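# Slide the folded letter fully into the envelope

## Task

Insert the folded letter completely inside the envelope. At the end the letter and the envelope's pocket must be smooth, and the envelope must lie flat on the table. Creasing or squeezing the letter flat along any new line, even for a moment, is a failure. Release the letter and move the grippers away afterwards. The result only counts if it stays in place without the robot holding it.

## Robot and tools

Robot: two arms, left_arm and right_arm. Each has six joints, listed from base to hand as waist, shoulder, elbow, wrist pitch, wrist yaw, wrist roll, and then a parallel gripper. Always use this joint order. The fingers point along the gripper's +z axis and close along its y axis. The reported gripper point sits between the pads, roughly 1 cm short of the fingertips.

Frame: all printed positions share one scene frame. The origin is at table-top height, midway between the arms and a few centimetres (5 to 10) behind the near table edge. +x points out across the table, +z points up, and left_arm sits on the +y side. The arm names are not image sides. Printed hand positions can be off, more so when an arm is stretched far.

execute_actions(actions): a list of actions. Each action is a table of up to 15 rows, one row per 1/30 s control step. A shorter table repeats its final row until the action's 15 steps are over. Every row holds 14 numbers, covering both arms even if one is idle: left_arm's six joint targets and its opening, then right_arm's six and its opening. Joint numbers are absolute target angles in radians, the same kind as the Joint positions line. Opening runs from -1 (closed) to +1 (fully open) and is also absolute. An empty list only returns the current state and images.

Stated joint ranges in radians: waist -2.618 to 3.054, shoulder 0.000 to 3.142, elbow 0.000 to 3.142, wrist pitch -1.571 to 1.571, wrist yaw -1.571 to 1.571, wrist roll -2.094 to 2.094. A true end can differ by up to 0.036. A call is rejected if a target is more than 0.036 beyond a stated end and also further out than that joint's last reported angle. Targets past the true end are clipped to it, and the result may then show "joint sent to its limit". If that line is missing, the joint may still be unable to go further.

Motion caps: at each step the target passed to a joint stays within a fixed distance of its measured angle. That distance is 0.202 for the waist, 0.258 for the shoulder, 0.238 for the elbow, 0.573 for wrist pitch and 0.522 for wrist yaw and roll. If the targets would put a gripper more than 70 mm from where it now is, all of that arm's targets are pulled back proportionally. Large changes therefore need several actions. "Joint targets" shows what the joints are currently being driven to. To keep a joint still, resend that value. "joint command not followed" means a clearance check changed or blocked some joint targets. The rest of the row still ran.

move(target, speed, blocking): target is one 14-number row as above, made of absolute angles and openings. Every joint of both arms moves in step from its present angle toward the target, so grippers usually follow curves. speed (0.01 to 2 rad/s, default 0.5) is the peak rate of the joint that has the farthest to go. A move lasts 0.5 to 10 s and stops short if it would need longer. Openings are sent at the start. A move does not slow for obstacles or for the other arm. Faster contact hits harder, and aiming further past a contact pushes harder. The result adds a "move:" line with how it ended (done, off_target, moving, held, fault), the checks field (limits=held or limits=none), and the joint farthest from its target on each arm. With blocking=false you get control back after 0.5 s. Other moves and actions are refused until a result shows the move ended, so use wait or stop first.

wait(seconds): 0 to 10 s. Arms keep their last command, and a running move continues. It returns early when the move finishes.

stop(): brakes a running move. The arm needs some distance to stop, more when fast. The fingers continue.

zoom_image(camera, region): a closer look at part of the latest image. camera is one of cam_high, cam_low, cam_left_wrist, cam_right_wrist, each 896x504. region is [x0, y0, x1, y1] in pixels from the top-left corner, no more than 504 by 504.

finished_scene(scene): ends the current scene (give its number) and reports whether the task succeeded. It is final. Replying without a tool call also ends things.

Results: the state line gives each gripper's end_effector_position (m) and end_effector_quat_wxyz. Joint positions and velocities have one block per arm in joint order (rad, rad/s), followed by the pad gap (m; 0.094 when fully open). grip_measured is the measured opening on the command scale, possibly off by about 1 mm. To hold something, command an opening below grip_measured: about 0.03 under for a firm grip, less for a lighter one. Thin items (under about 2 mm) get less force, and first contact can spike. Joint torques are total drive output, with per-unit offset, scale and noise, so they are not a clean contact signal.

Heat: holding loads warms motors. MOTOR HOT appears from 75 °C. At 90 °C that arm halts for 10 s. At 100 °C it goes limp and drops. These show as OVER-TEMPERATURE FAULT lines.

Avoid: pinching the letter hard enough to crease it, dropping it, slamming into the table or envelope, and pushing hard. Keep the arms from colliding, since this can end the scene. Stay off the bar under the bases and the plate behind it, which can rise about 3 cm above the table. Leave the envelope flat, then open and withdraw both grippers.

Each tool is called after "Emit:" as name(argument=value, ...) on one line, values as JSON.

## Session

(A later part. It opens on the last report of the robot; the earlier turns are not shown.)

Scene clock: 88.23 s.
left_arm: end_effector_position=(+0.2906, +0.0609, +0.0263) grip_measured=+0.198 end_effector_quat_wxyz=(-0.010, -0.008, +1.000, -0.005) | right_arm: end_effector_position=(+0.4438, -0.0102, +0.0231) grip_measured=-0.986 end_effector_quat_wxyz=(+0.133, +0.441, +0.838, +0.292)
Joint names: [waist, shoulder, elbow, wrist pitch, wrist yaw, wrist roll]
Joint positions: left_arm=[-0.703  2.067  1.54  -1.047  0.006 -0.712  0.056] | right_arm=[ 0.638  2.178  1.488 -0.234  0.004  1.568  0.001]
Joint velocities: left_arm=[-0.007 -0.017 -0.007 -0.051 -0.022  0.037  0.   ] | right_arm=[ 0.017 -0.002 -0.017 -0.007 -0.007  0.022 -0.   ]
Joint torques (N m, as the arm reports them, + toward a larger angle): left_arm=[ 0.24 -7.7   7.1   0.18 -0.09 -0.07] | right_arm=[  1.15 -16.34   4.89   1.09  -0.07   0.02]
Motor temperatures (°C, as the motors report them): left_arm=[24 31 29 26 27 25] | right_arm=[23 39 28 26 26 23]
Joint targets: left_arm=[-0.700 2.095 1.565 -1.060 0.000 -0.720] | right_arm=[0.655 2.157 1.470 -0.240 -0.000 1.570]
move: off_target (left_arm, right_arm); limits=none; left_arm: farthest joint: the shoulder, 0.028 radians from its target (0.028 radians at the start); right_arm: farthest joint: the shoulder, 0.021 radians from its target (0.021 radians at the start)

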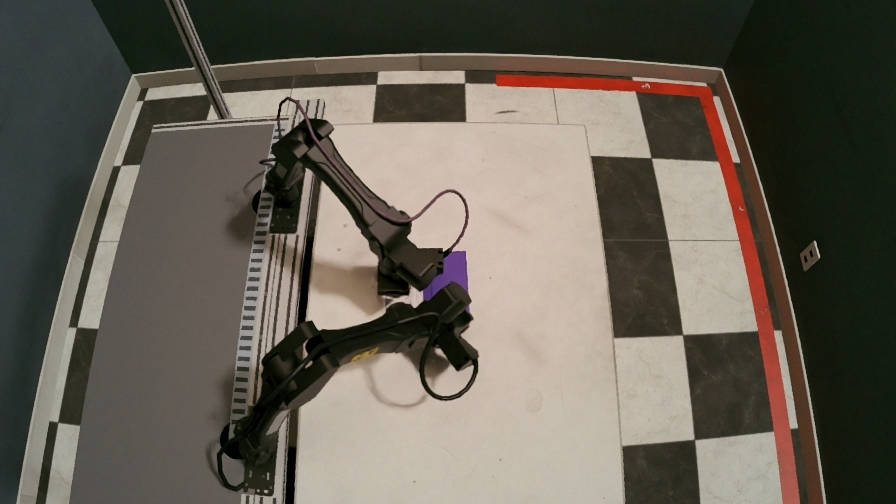

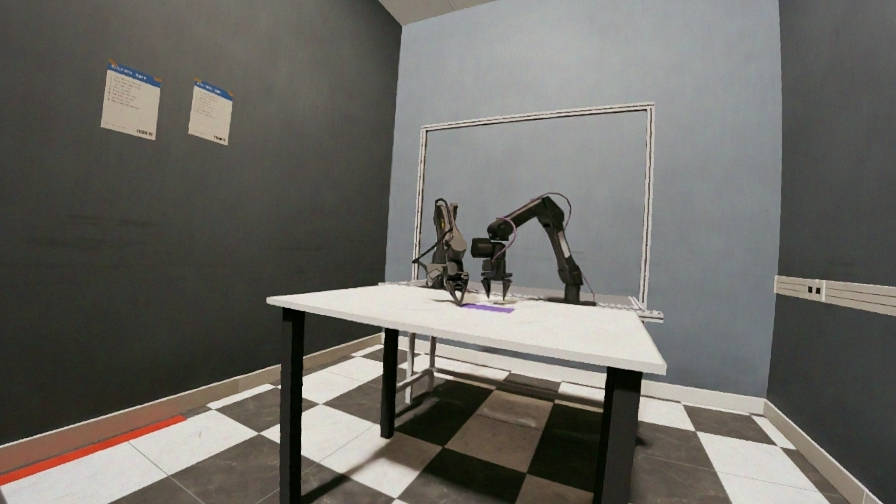

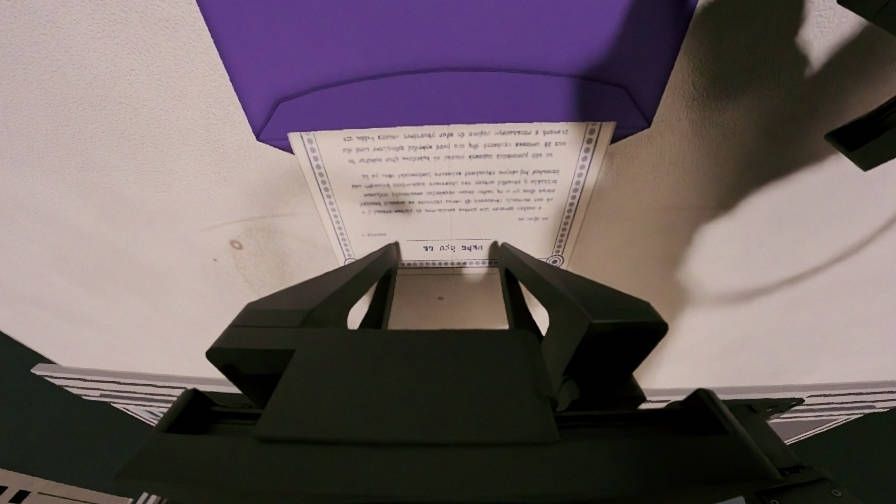

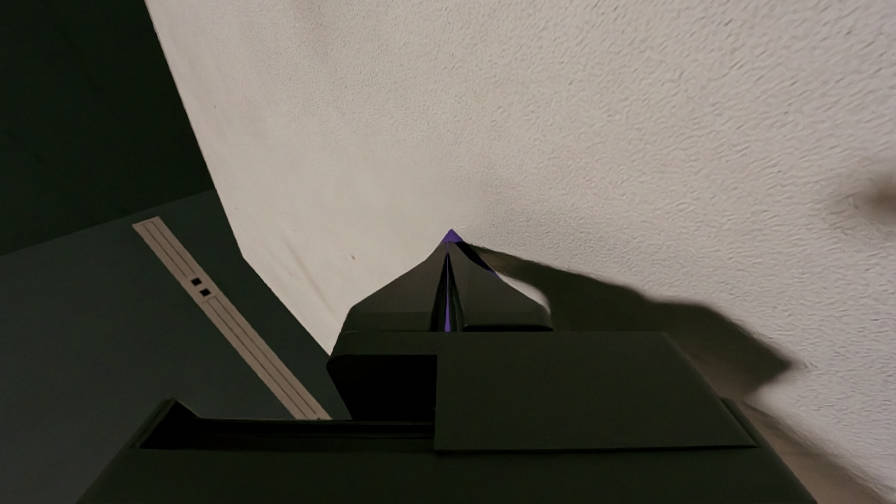

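Emit:
move(target=[-0.70,2.115,1.565,-1.06,0,-0.72,0.2,0.655,2.205,1.47,-0.24,0,1.57,-1], speed=0.04)

Emit:
zoom_image(camera="cam_low", region=[420, 260, 540, 325])

Scene clock: 94.60 s.
left_arm: end_effector_position=(+0.2883, +0.0627, +0.0152) grip_measured=+0.198 end_effector_quat_wxyz=(-0.022, -0.008, +1.000, +0.005) | right_arm: end_effector_position=(+0.4438, -0.0100, +0.0192) grip_measured=-0.986 end_effector_quat_wxyz=(+0.132, +0.441, +0.839, +0.290)
Joint names: [waist, shoulder, elbow, wrist pitch, wrist yaw, wrist roll]
Joint positions: left_arm=[-0.703  2.097  1.54  -1.047  0.006 -0.712  0.056] | right_arm=[ 0.638  2.187  1.488 -0.23   0.004  1.568  0.001]
Joint velocities: left_arm=[ 0.007 -0.002 -0.002 -0.051  0.066  0.007  0.002] | right_arm=[ 0.007 -0.002  0.012  0.066 -0.007  0.007 -0.001]
Joint torques (N m, as the arm reports them, + toward a larger angle): left_arm=[ 0.26 -8.47  7.    0.12 -0.09 -0.07] | right_arm=[  1.15 -12.83   5.01   1.03  -0.07   0.02]
Motor temperatures (°C, as the motors report them): left_arm=[24 31 29 26 27 25] | right_arm=[23 40 28 26 26 23]
Joint targets: left_arm=[-0.700 2.115 1.565 -1.060 0.000 -0.720] | right_arm=[0.655 2.205 1.470 -0.240 0.000 1.570]
move: off_target (left_arm); limits=none; left_arm: farthest joint: the elbow, 0.025 radians from its target (0.025 radians at the start); right_arm: farthest joint: the shoulder, 0.018 radians from its target (0.027 radians at the start)

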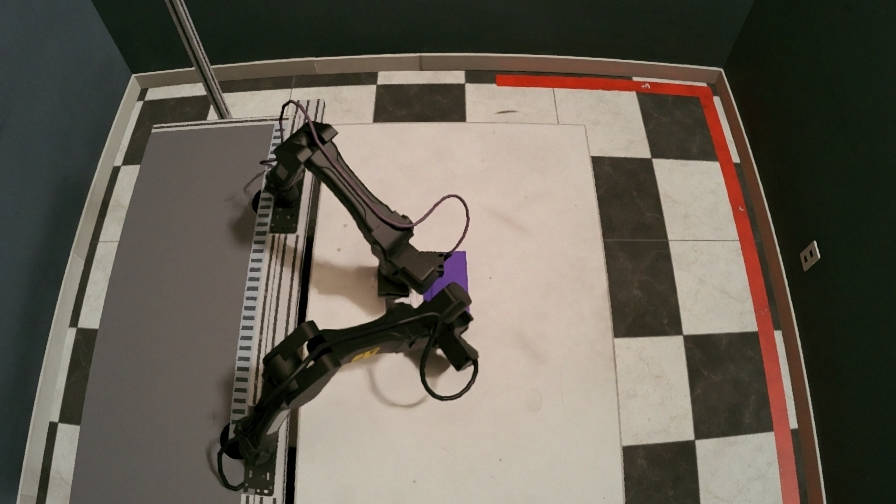

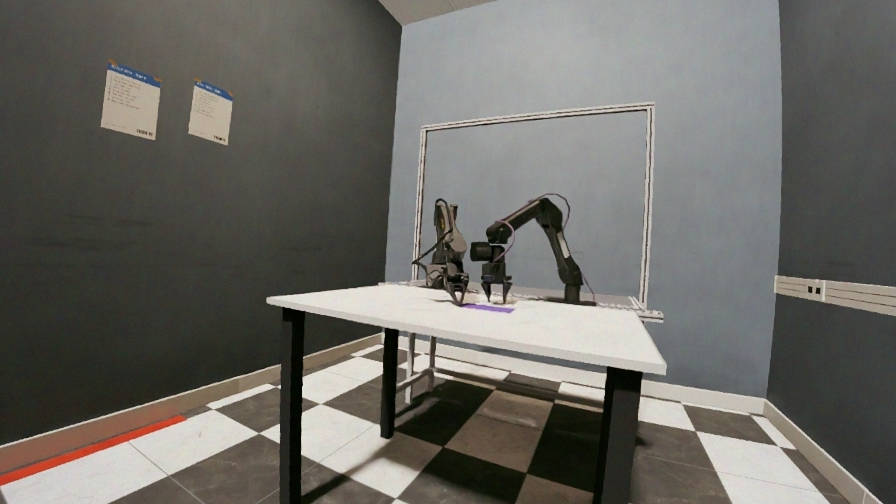

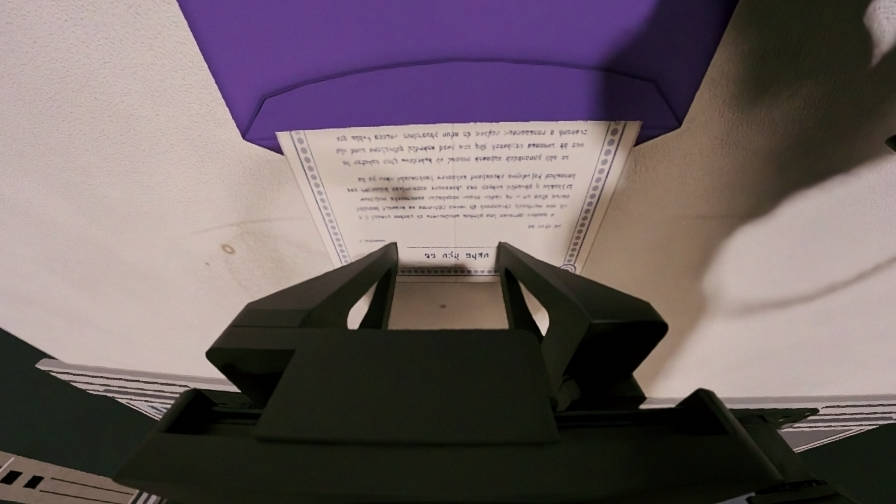

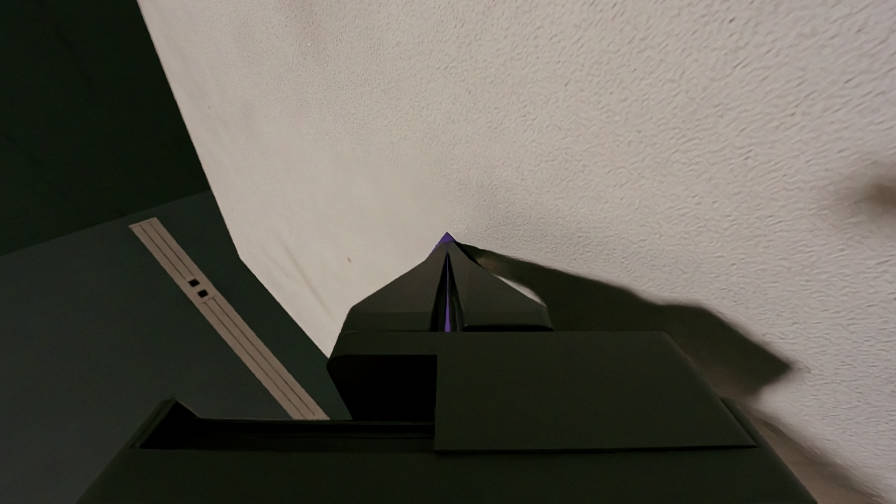

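Region (420, 260, 540, 325) of cam_low's 896x504 image, scaled by 4.200, with more detail than that image has; it fills the top 273 rows of this view, and the rest is white.

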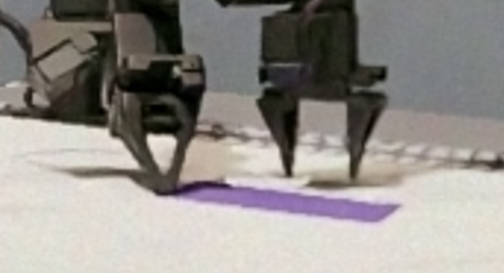

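Emit:
move(target=[-0.70,2.135,1.565,-0.985,0,-0.72,0.2,0.655,2.215,1.47,-0.24,0,1.57,-1], speed=0.04)

Scene clock: 99.27 s.
left_arm: end_effector_position=(+0.2959, +0.0562, +0.0110) grip_measured=+0.198 end_effector_quat_wxyz=(-0.010, -0.008, +1.000, -0.006) | right_arm: end_effector_position=(+0.4442, -0.0097, +0.0188) grip_measured=-0.986 end_effector_quat_wxyz=(+0.133, +0.441, +0.839, +0.290)
Joint names: [waist, shoulder, elbow, wrist pitch, wrist yaw, wrist roll]
Joint positions: left_arm=[-0.703  2.11   1.543 -1.006  0.006 -0.712  0.056] | right_arm=[ 0.638  2.188  1.488 -0.227  0.004  1.568  0.001]
Joint velocities: left_arm=[-0.017 -0.017  0.002 -0.022  0.022 -0.066 -0.   ] | right_arm=[ 0.017  0.002 -0.007  0.081  0.007 -0.125  0.   ]
Joint torques (N m, as the arm reports them, + toward a larger angle): left_arm=[ 0.25 -8.17  6.8   0.56 -0.09 -0.07] | right_arm=[  1.14 -12.08   4.97   1.01  -0.07   0.02]
Motor temperatures (°C, as the motors report them): left_arm=[24 31 29 26 27 25] | right_arm=[23 39 28 26 26 23]
Joint targets: left_arm=[-0.700 2.135 1.565 -0.985 -0.000 -0.720] | right_arm=[0.655 2.215 1.470 -0.240 -0.000 1.570]
move: off_target (left_arm, right_arm); limits=none; left_arm: farthest joint: the shoulder, 0.025 radians from its target (0.038 radians at the start); right_arm: farthest joint: the shoulder, 0.027 radians from its target (0.028 radians at the start)

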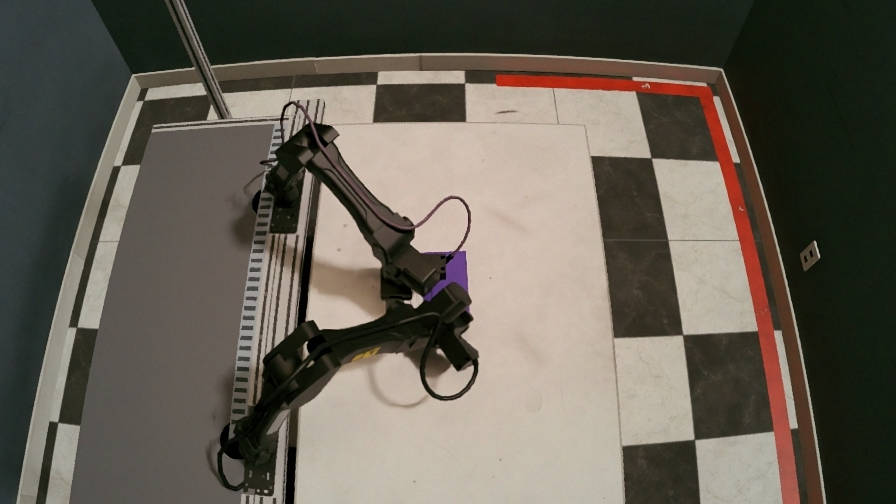

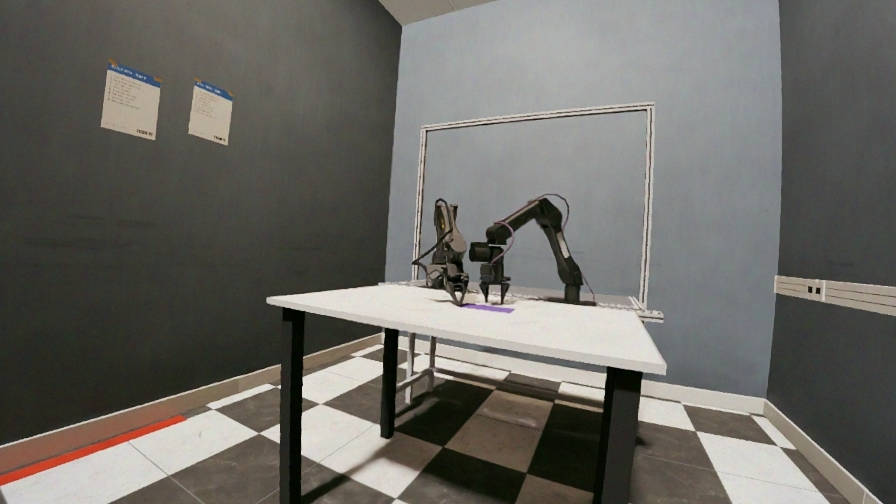

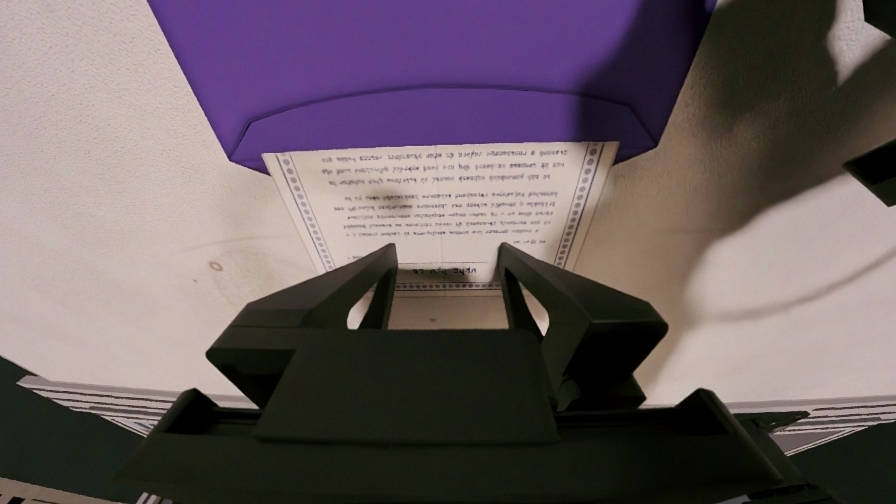

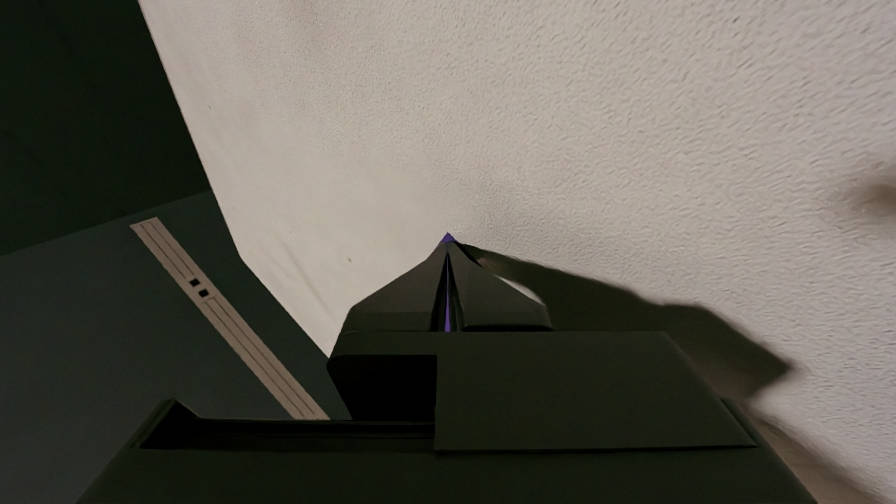

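Emit:
move(target=[-0.655,2.18,1.62,-0.995,0,-0.675,0.2,0.655,2.215,1.47,-0.24,0,1.57,-1], speed=0.03)

Scene clock: 108.83 s.
left_arm: end_effector_position=(+0.3088, +0.0578, +0.0107) grip_measured=+0.198 end_effector_quat_wxyz=(-0.006, -0.011, +1.000, -0.012) | right_arm: end_effector_position=(+0.4448, -0.0093, +0.0194) grip_measured=-0.986 end_effector_quat_wxyz=(+0.133, +0.441, +0.838, +0.292)
Joint names: [waist, shoulder, elbow, wrist pitch, wrist yaw, wrist roll]
Joint positions: left_arm=[-0.677  2.132  1.577 -1.006  0.012 -0.693  0.056] | right_arm=[ 0.638  2.188  1.488 -0.223  0.004  1.568  0.001]
Joint velocities: left_arm=[-0.007  0.002 -0.002  0.022 -0.037 -0.037 -0.   ] | right_arm=[ 0.002 -0.007 -0.002  0.066  0.022  0.007  0.001]
Joint torques (N m, as the arm reports them, + toward a larger angle): left_arm=[-0.02 -9.94  5.23  0.36 -0.02  0.01] | right_arm=[  0.01 -14.48   6.3    1.13  -0.03   0.  ]
Motor temperatures (°C, as the motors report them): left_arm=[24 32 29 26 27 25] | right_arm=[23 38 28 26 26 23]
Joint targets: left_arm=[-0.677 2.131 1.577 -1.006 0.011 -0.693] | right_arm=[0.638 2.188 1.488 -0.224 0.004 1.568]
move: held (left_arm, right_arm); limits=held; held on 27 of 83 steps (left_arm, right_arm), including the last (left_arm, right_arm); left_arm: farthest joint: the shoulder, 0.048 radians from its target (0.070 radians at the start); right_arm: farthest joint: the shoulder, 0.027 radians from its target (0.027 radians at the start)
joint command not followed: on one or more control steps a check withheld the commanded joint targets of the left arm, and it was not sent them on those steps. On the call's last step the targets were still withheld.
cause: the commanded joint targets would bring a part of the robot too close to another arm (this arm's wrist (the part past the wrist pitch) and the other arm's wrist (the part past the wrist pitch)); next, command targets that bring no part of the robot closer to that arm.
joint command not followed: on one or more control steps a check withheld the commanded joint targets of the right arm, and it was not sent them on those steps. On the call's last step the targets were still withheld.
cause: the commanded joint targets would bring a part of the robot too close to another arm (this arm's wrist (the part past the wrist pitch) and the other arm's wrist (the part past the wrist pitch)); next, command targets that bring no part of the robot closer to that arm.

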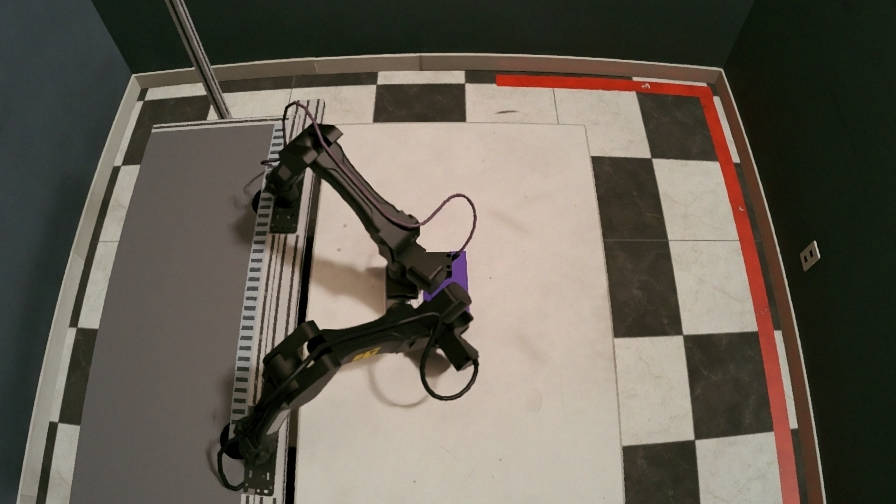

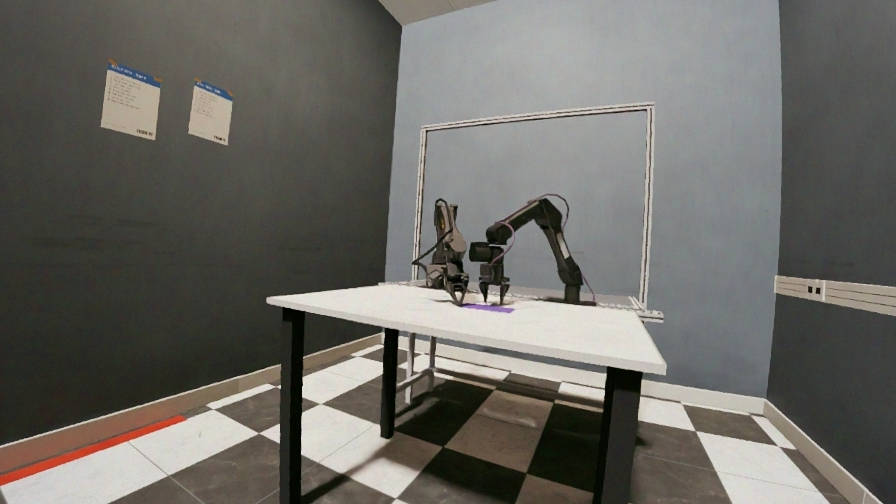

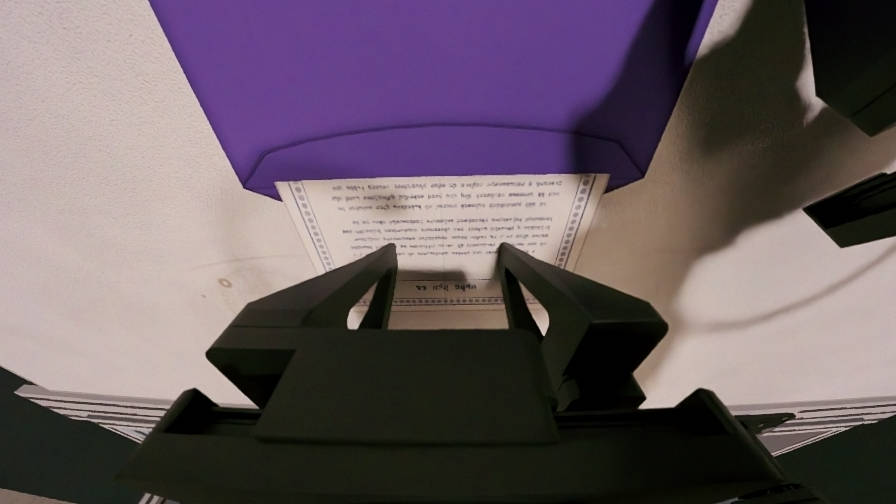

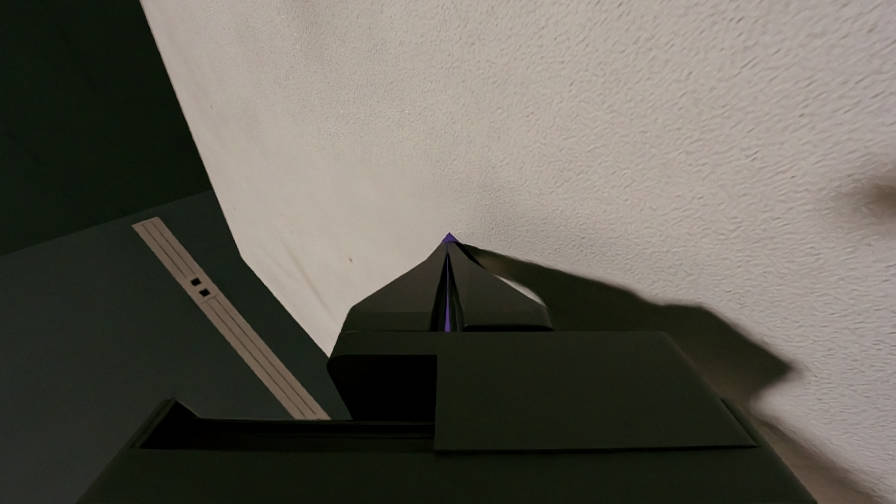

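Emit:
execute_actions(actions=[[[-0.677,2.131,1.577,-1.006,0.011,-0.693,0.2,0.638,2.15,1.488,-0.224,0,1.568,-1]],[[-0.677,2.131,1.577,-1.006,0.011,-0.693,0.2,0.62,2.10,1.488,-0.224,0,1.568,-1]]])

Emit:
move(target=[-0.677,2.131,1.577,-1.006,0.011,-0.693,0.2,0.40,2.18,1.69,-0.45,0.8,0.8,-1])

Scene clock: 125.03 s.
left_arm: end_effector_position=(+0.3088, +0.0578, +0.0107) grip_measured=+0.198 end_effector_quat_wxyz=(-0.006, -0.011, +1.000, -0.012) | right_arm: end_effector_position=(+0.4566, -0.0137, +0.0630) grip_measured=-0.986 end_effector_quat_wxyz=(+0.155, +0.441, +0.821, +0.327)
Joint names: [waist, shoulder, elbow, wrist pitch, wrist yaw, wrist roll]
Joint positions: left_arm=[-0.677  2.132  1.577 -1.006  0.012 -0.693  0.056] | right_arm=[ 0.622  2.108  1.488 -0.215  0.003  1.568  0.001]
Joint velocities: left_arm=[ 0.002 -0.012  0.007  0.007  0.007  0.037 -0.001] | right_arm=[ 0.002 -0.012  0.012  0.081  0.022  0.007 -0.001]
Joint torques (N m, as the arm reports them, + toward a larger angle): left_arm=[-0.04 -9.98  5.21  0.35 -0.02  0.  ] | right_arm=[ -0.22 -14.84   6.45   1.16  -0.06   0.  ]
Motor temperatures (°C, as the motors report them): left_arm=[24 34 28 26 27 25] | right_arm=[23 40 28 27 26 23]
Joint targets: left_arm=[-0.677 2.131 1.577 -1.006 0.011 -0.693] | right_arm=[0.620 2.100 1.488 -0.224 0.000 1.568]

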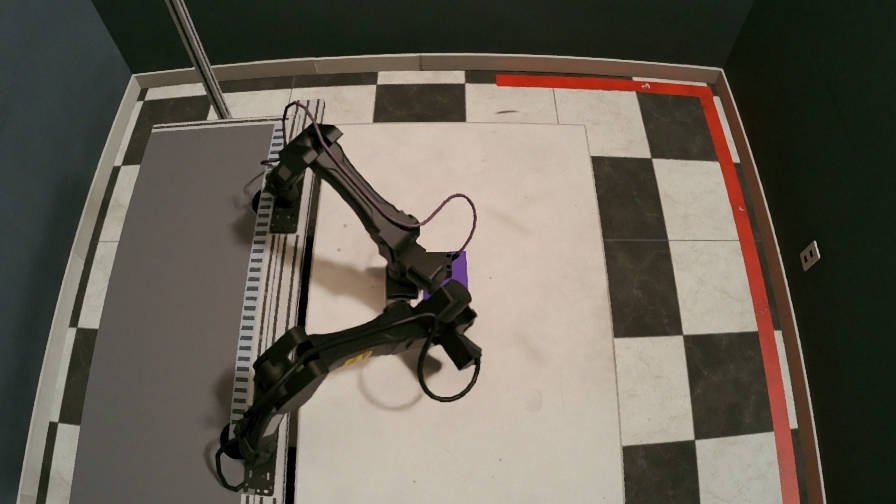

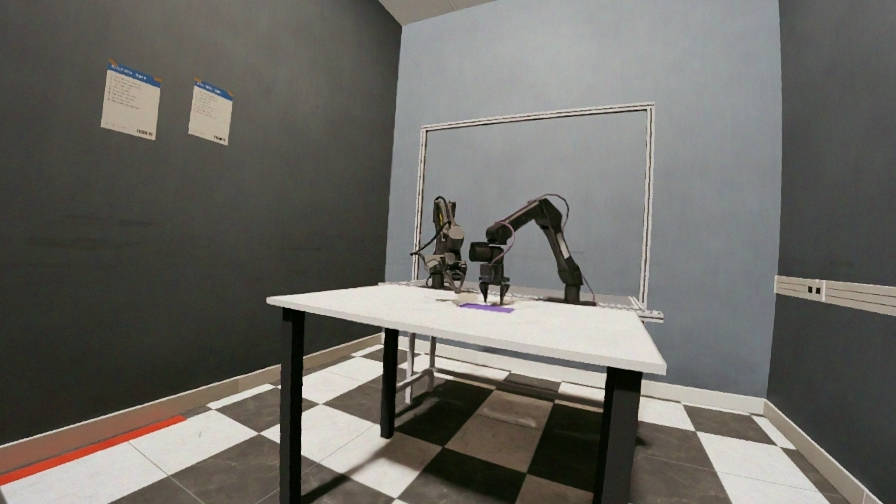

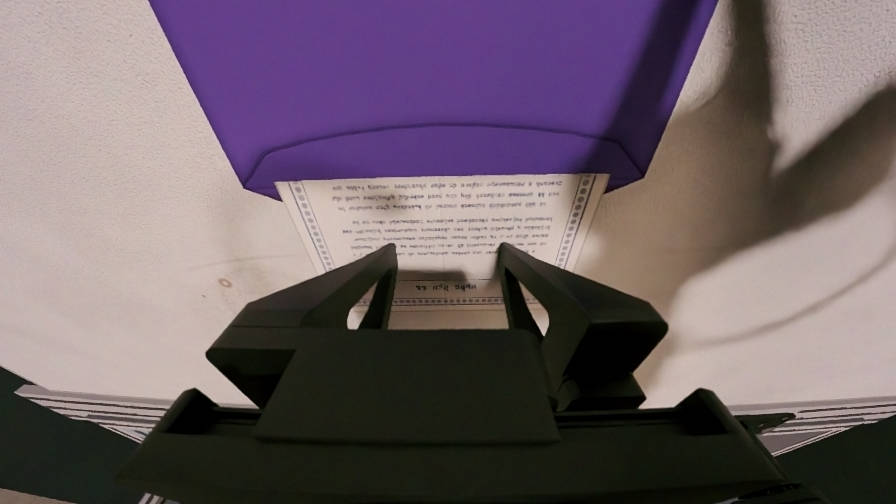

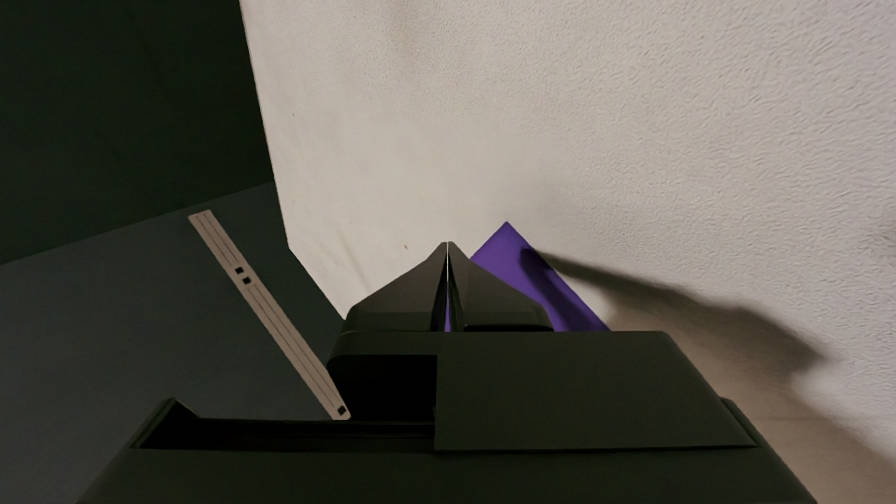

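Scene clock: 127.40 s.
left_arm: end_effector_position=(+0.3088, +0.0578, +0.0107) grip_measured=+0.198 end_effector_quat_wxyz=(-0.006, -0.011, +1.000, -0.012) | right_arm: end_effector_position=(+0.5349, -0.2515, +0.0991) grip_measured=-0.986 end_effector_quat_wxyz=(+0.429, +0.311, +0.838, -0.129)
Joint names: [waist, shoulder, elbow, wrist pitch, wrist yaw, wrist roll]
Joint positions: left_arm=[-0.677  2.132  1.577 -1.006  0.012 -0.693  0.056] | right_arm=[ 0.4    2.166  1.662 -0.432  0.785  0.806  0.001]
Joint velocities: left_arm=[-0.002 -0.017  0.002  0.007  0.007  0.022 -0.001] | right_arm=[ 0.002  0.002 -0.007 -0.007  0.007  0.022  0.   ]
Joint torques (N m, as the arm reports them, + toward a larger angle): left_arm=[-0.03 -9.97  5.2   0.35 -0.02  0.01] | right_arm=[  0.06 -13.3    8.52   0.85   0.47  -0.12]
Motor temperatures (°C, as the motors report them): left_arm=[24 34 28 26 27 25] | right_arm=[23 40 29 27 26 23]
Joint targets: left_arm=[-0.677 2.131 1.577 -1.006 0.011 -0.693] | right_arm=[0.400 2.180 1.690 -0.450 0.800 0.800]
move: off_target (right_arm); limits=none; left_arm: farthest joint: the shoulder, 0.001 radians from its target (0.001 radians at the start); right_arm: farthest joint: the elbow, 0.028 radians from its target (0.202 radians at the start)

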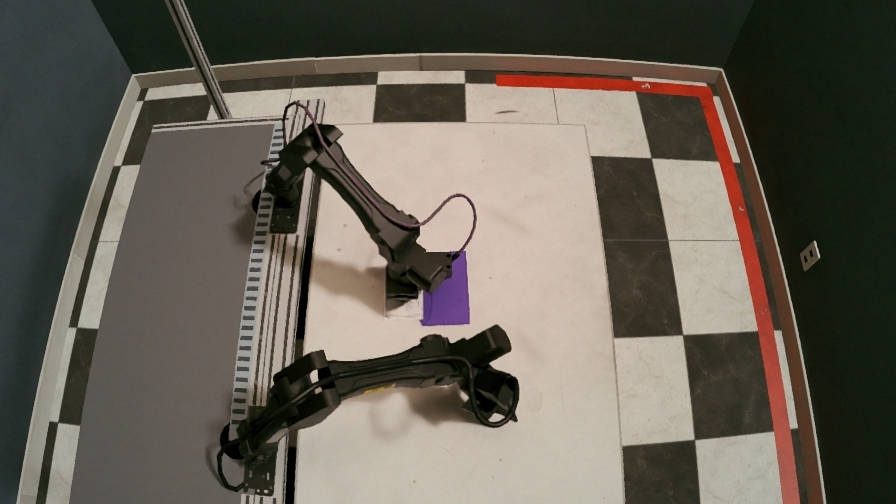

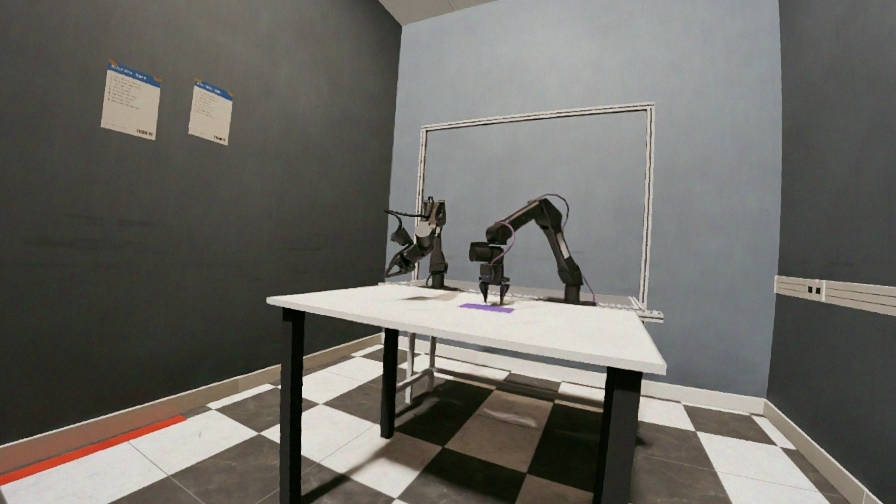

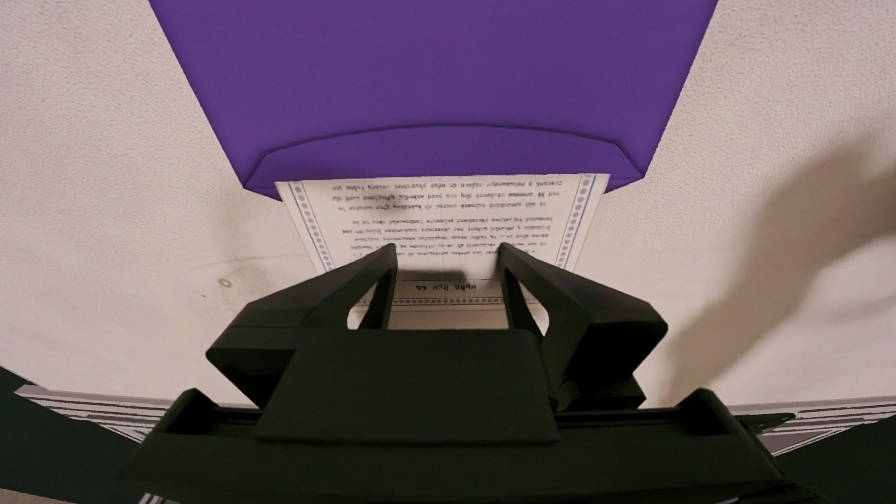

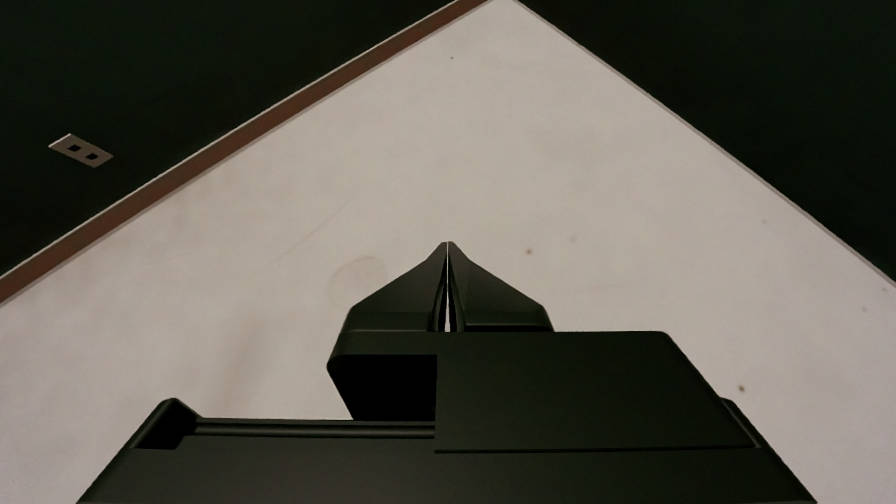

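Emit:
move(target=[-0.677,2.16,1.577,-1.006,0.011,-0.693,0.2,0.42,2.33,1.77,-0.44,-0.8,0.7,-1], speed=0.7)

Scene clock: 139.50 s.
left_arm: end_effector_position=(+0.3088, +0.0578, +0.0107) grip_measured=+0.198 end_effector_quat_wxyz=(-0.006, -0.011, +1.000, -0.012) | right_arm: end_effector_position=(+0.4549, -0.0103, +0.0584) grip_measured=-0.986 end_effector_quat_wxyz=(+0.021, +0.048, +0.885, +0.462)
Joint names: [waist, shoulder, elbow, wrist pitch, wrist yaw, wrist roll]
Joint positions: left_arm=[-0.677  2.132  1.577 -1.006  0.012 -0.693  0.056] | right_arm=[ 0.4    2.318  1.741 -0.431 -0.785  0.71   0.001]
Joint velocities: left_arm=[ 0.002  0.002 -0.007  0.037  0.007  0.022  0.001] | right_arm=[-0.007 -0.012  0.022 -0.051  0.007 -0.037  0.001]
Joint torques (N m, as the arm reports them, + toward a larger angle): left_arm=[-0.04 -8.17  5.2   0.35 -0.02  0.  ] | right_arm=[  1.4  -14.59   8.43   0.86  -0.58  -0.12]
Motor temperatures (°C, as the motors report them): left_arm=[24 34 28 26 27 25] | right_arm=[23 40 30 27 26 23]
Joint targets: left_arm=[-0.677 2.160 1.577 -1.006 0.011 -0.693] | right_arm=[0.420 2.330 1.770 -0.440 -0.800 0.700]
move: off_target (left_arm, right_arm); limits=none; left_arm: farthest joint: the shoulder, 0.028 radians from its target (0.028 radians at the start); right_arm: farthest joint: the elbow, 0.029 radians from its target (0.108 radians at the start)

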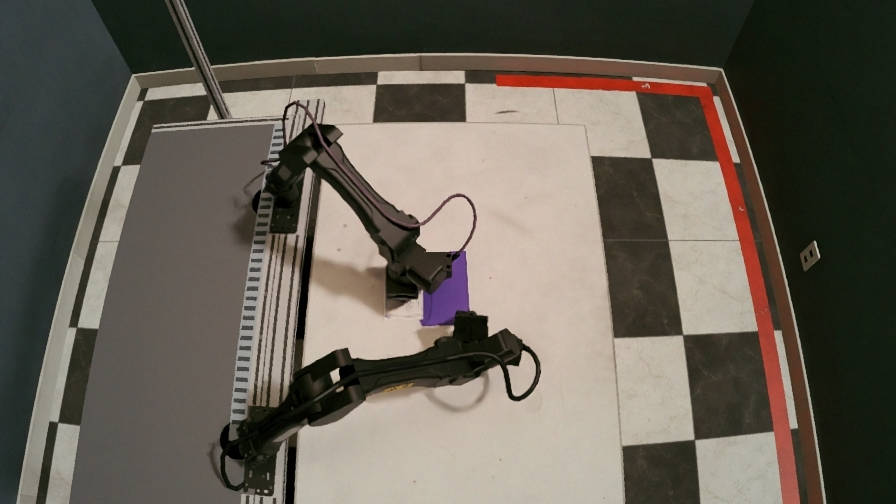

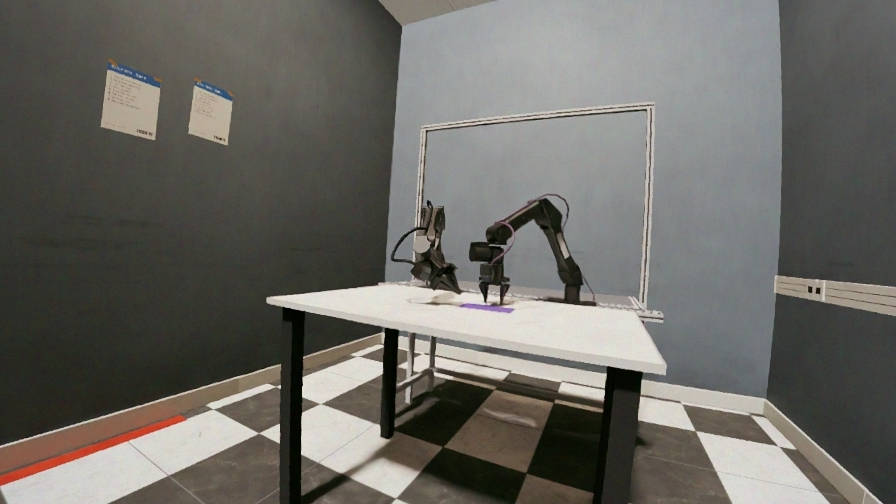

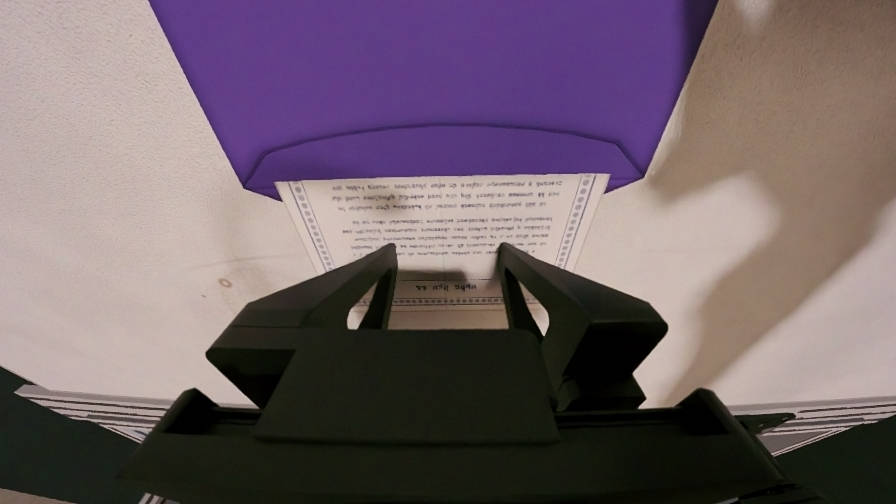

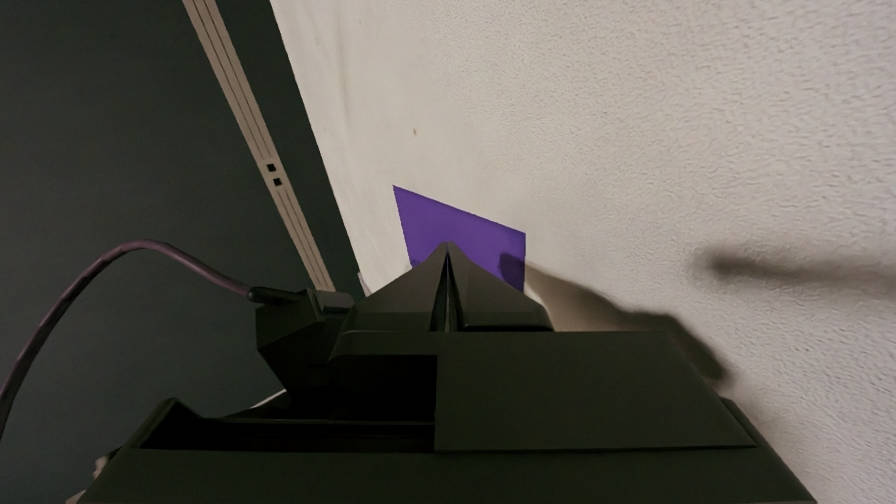

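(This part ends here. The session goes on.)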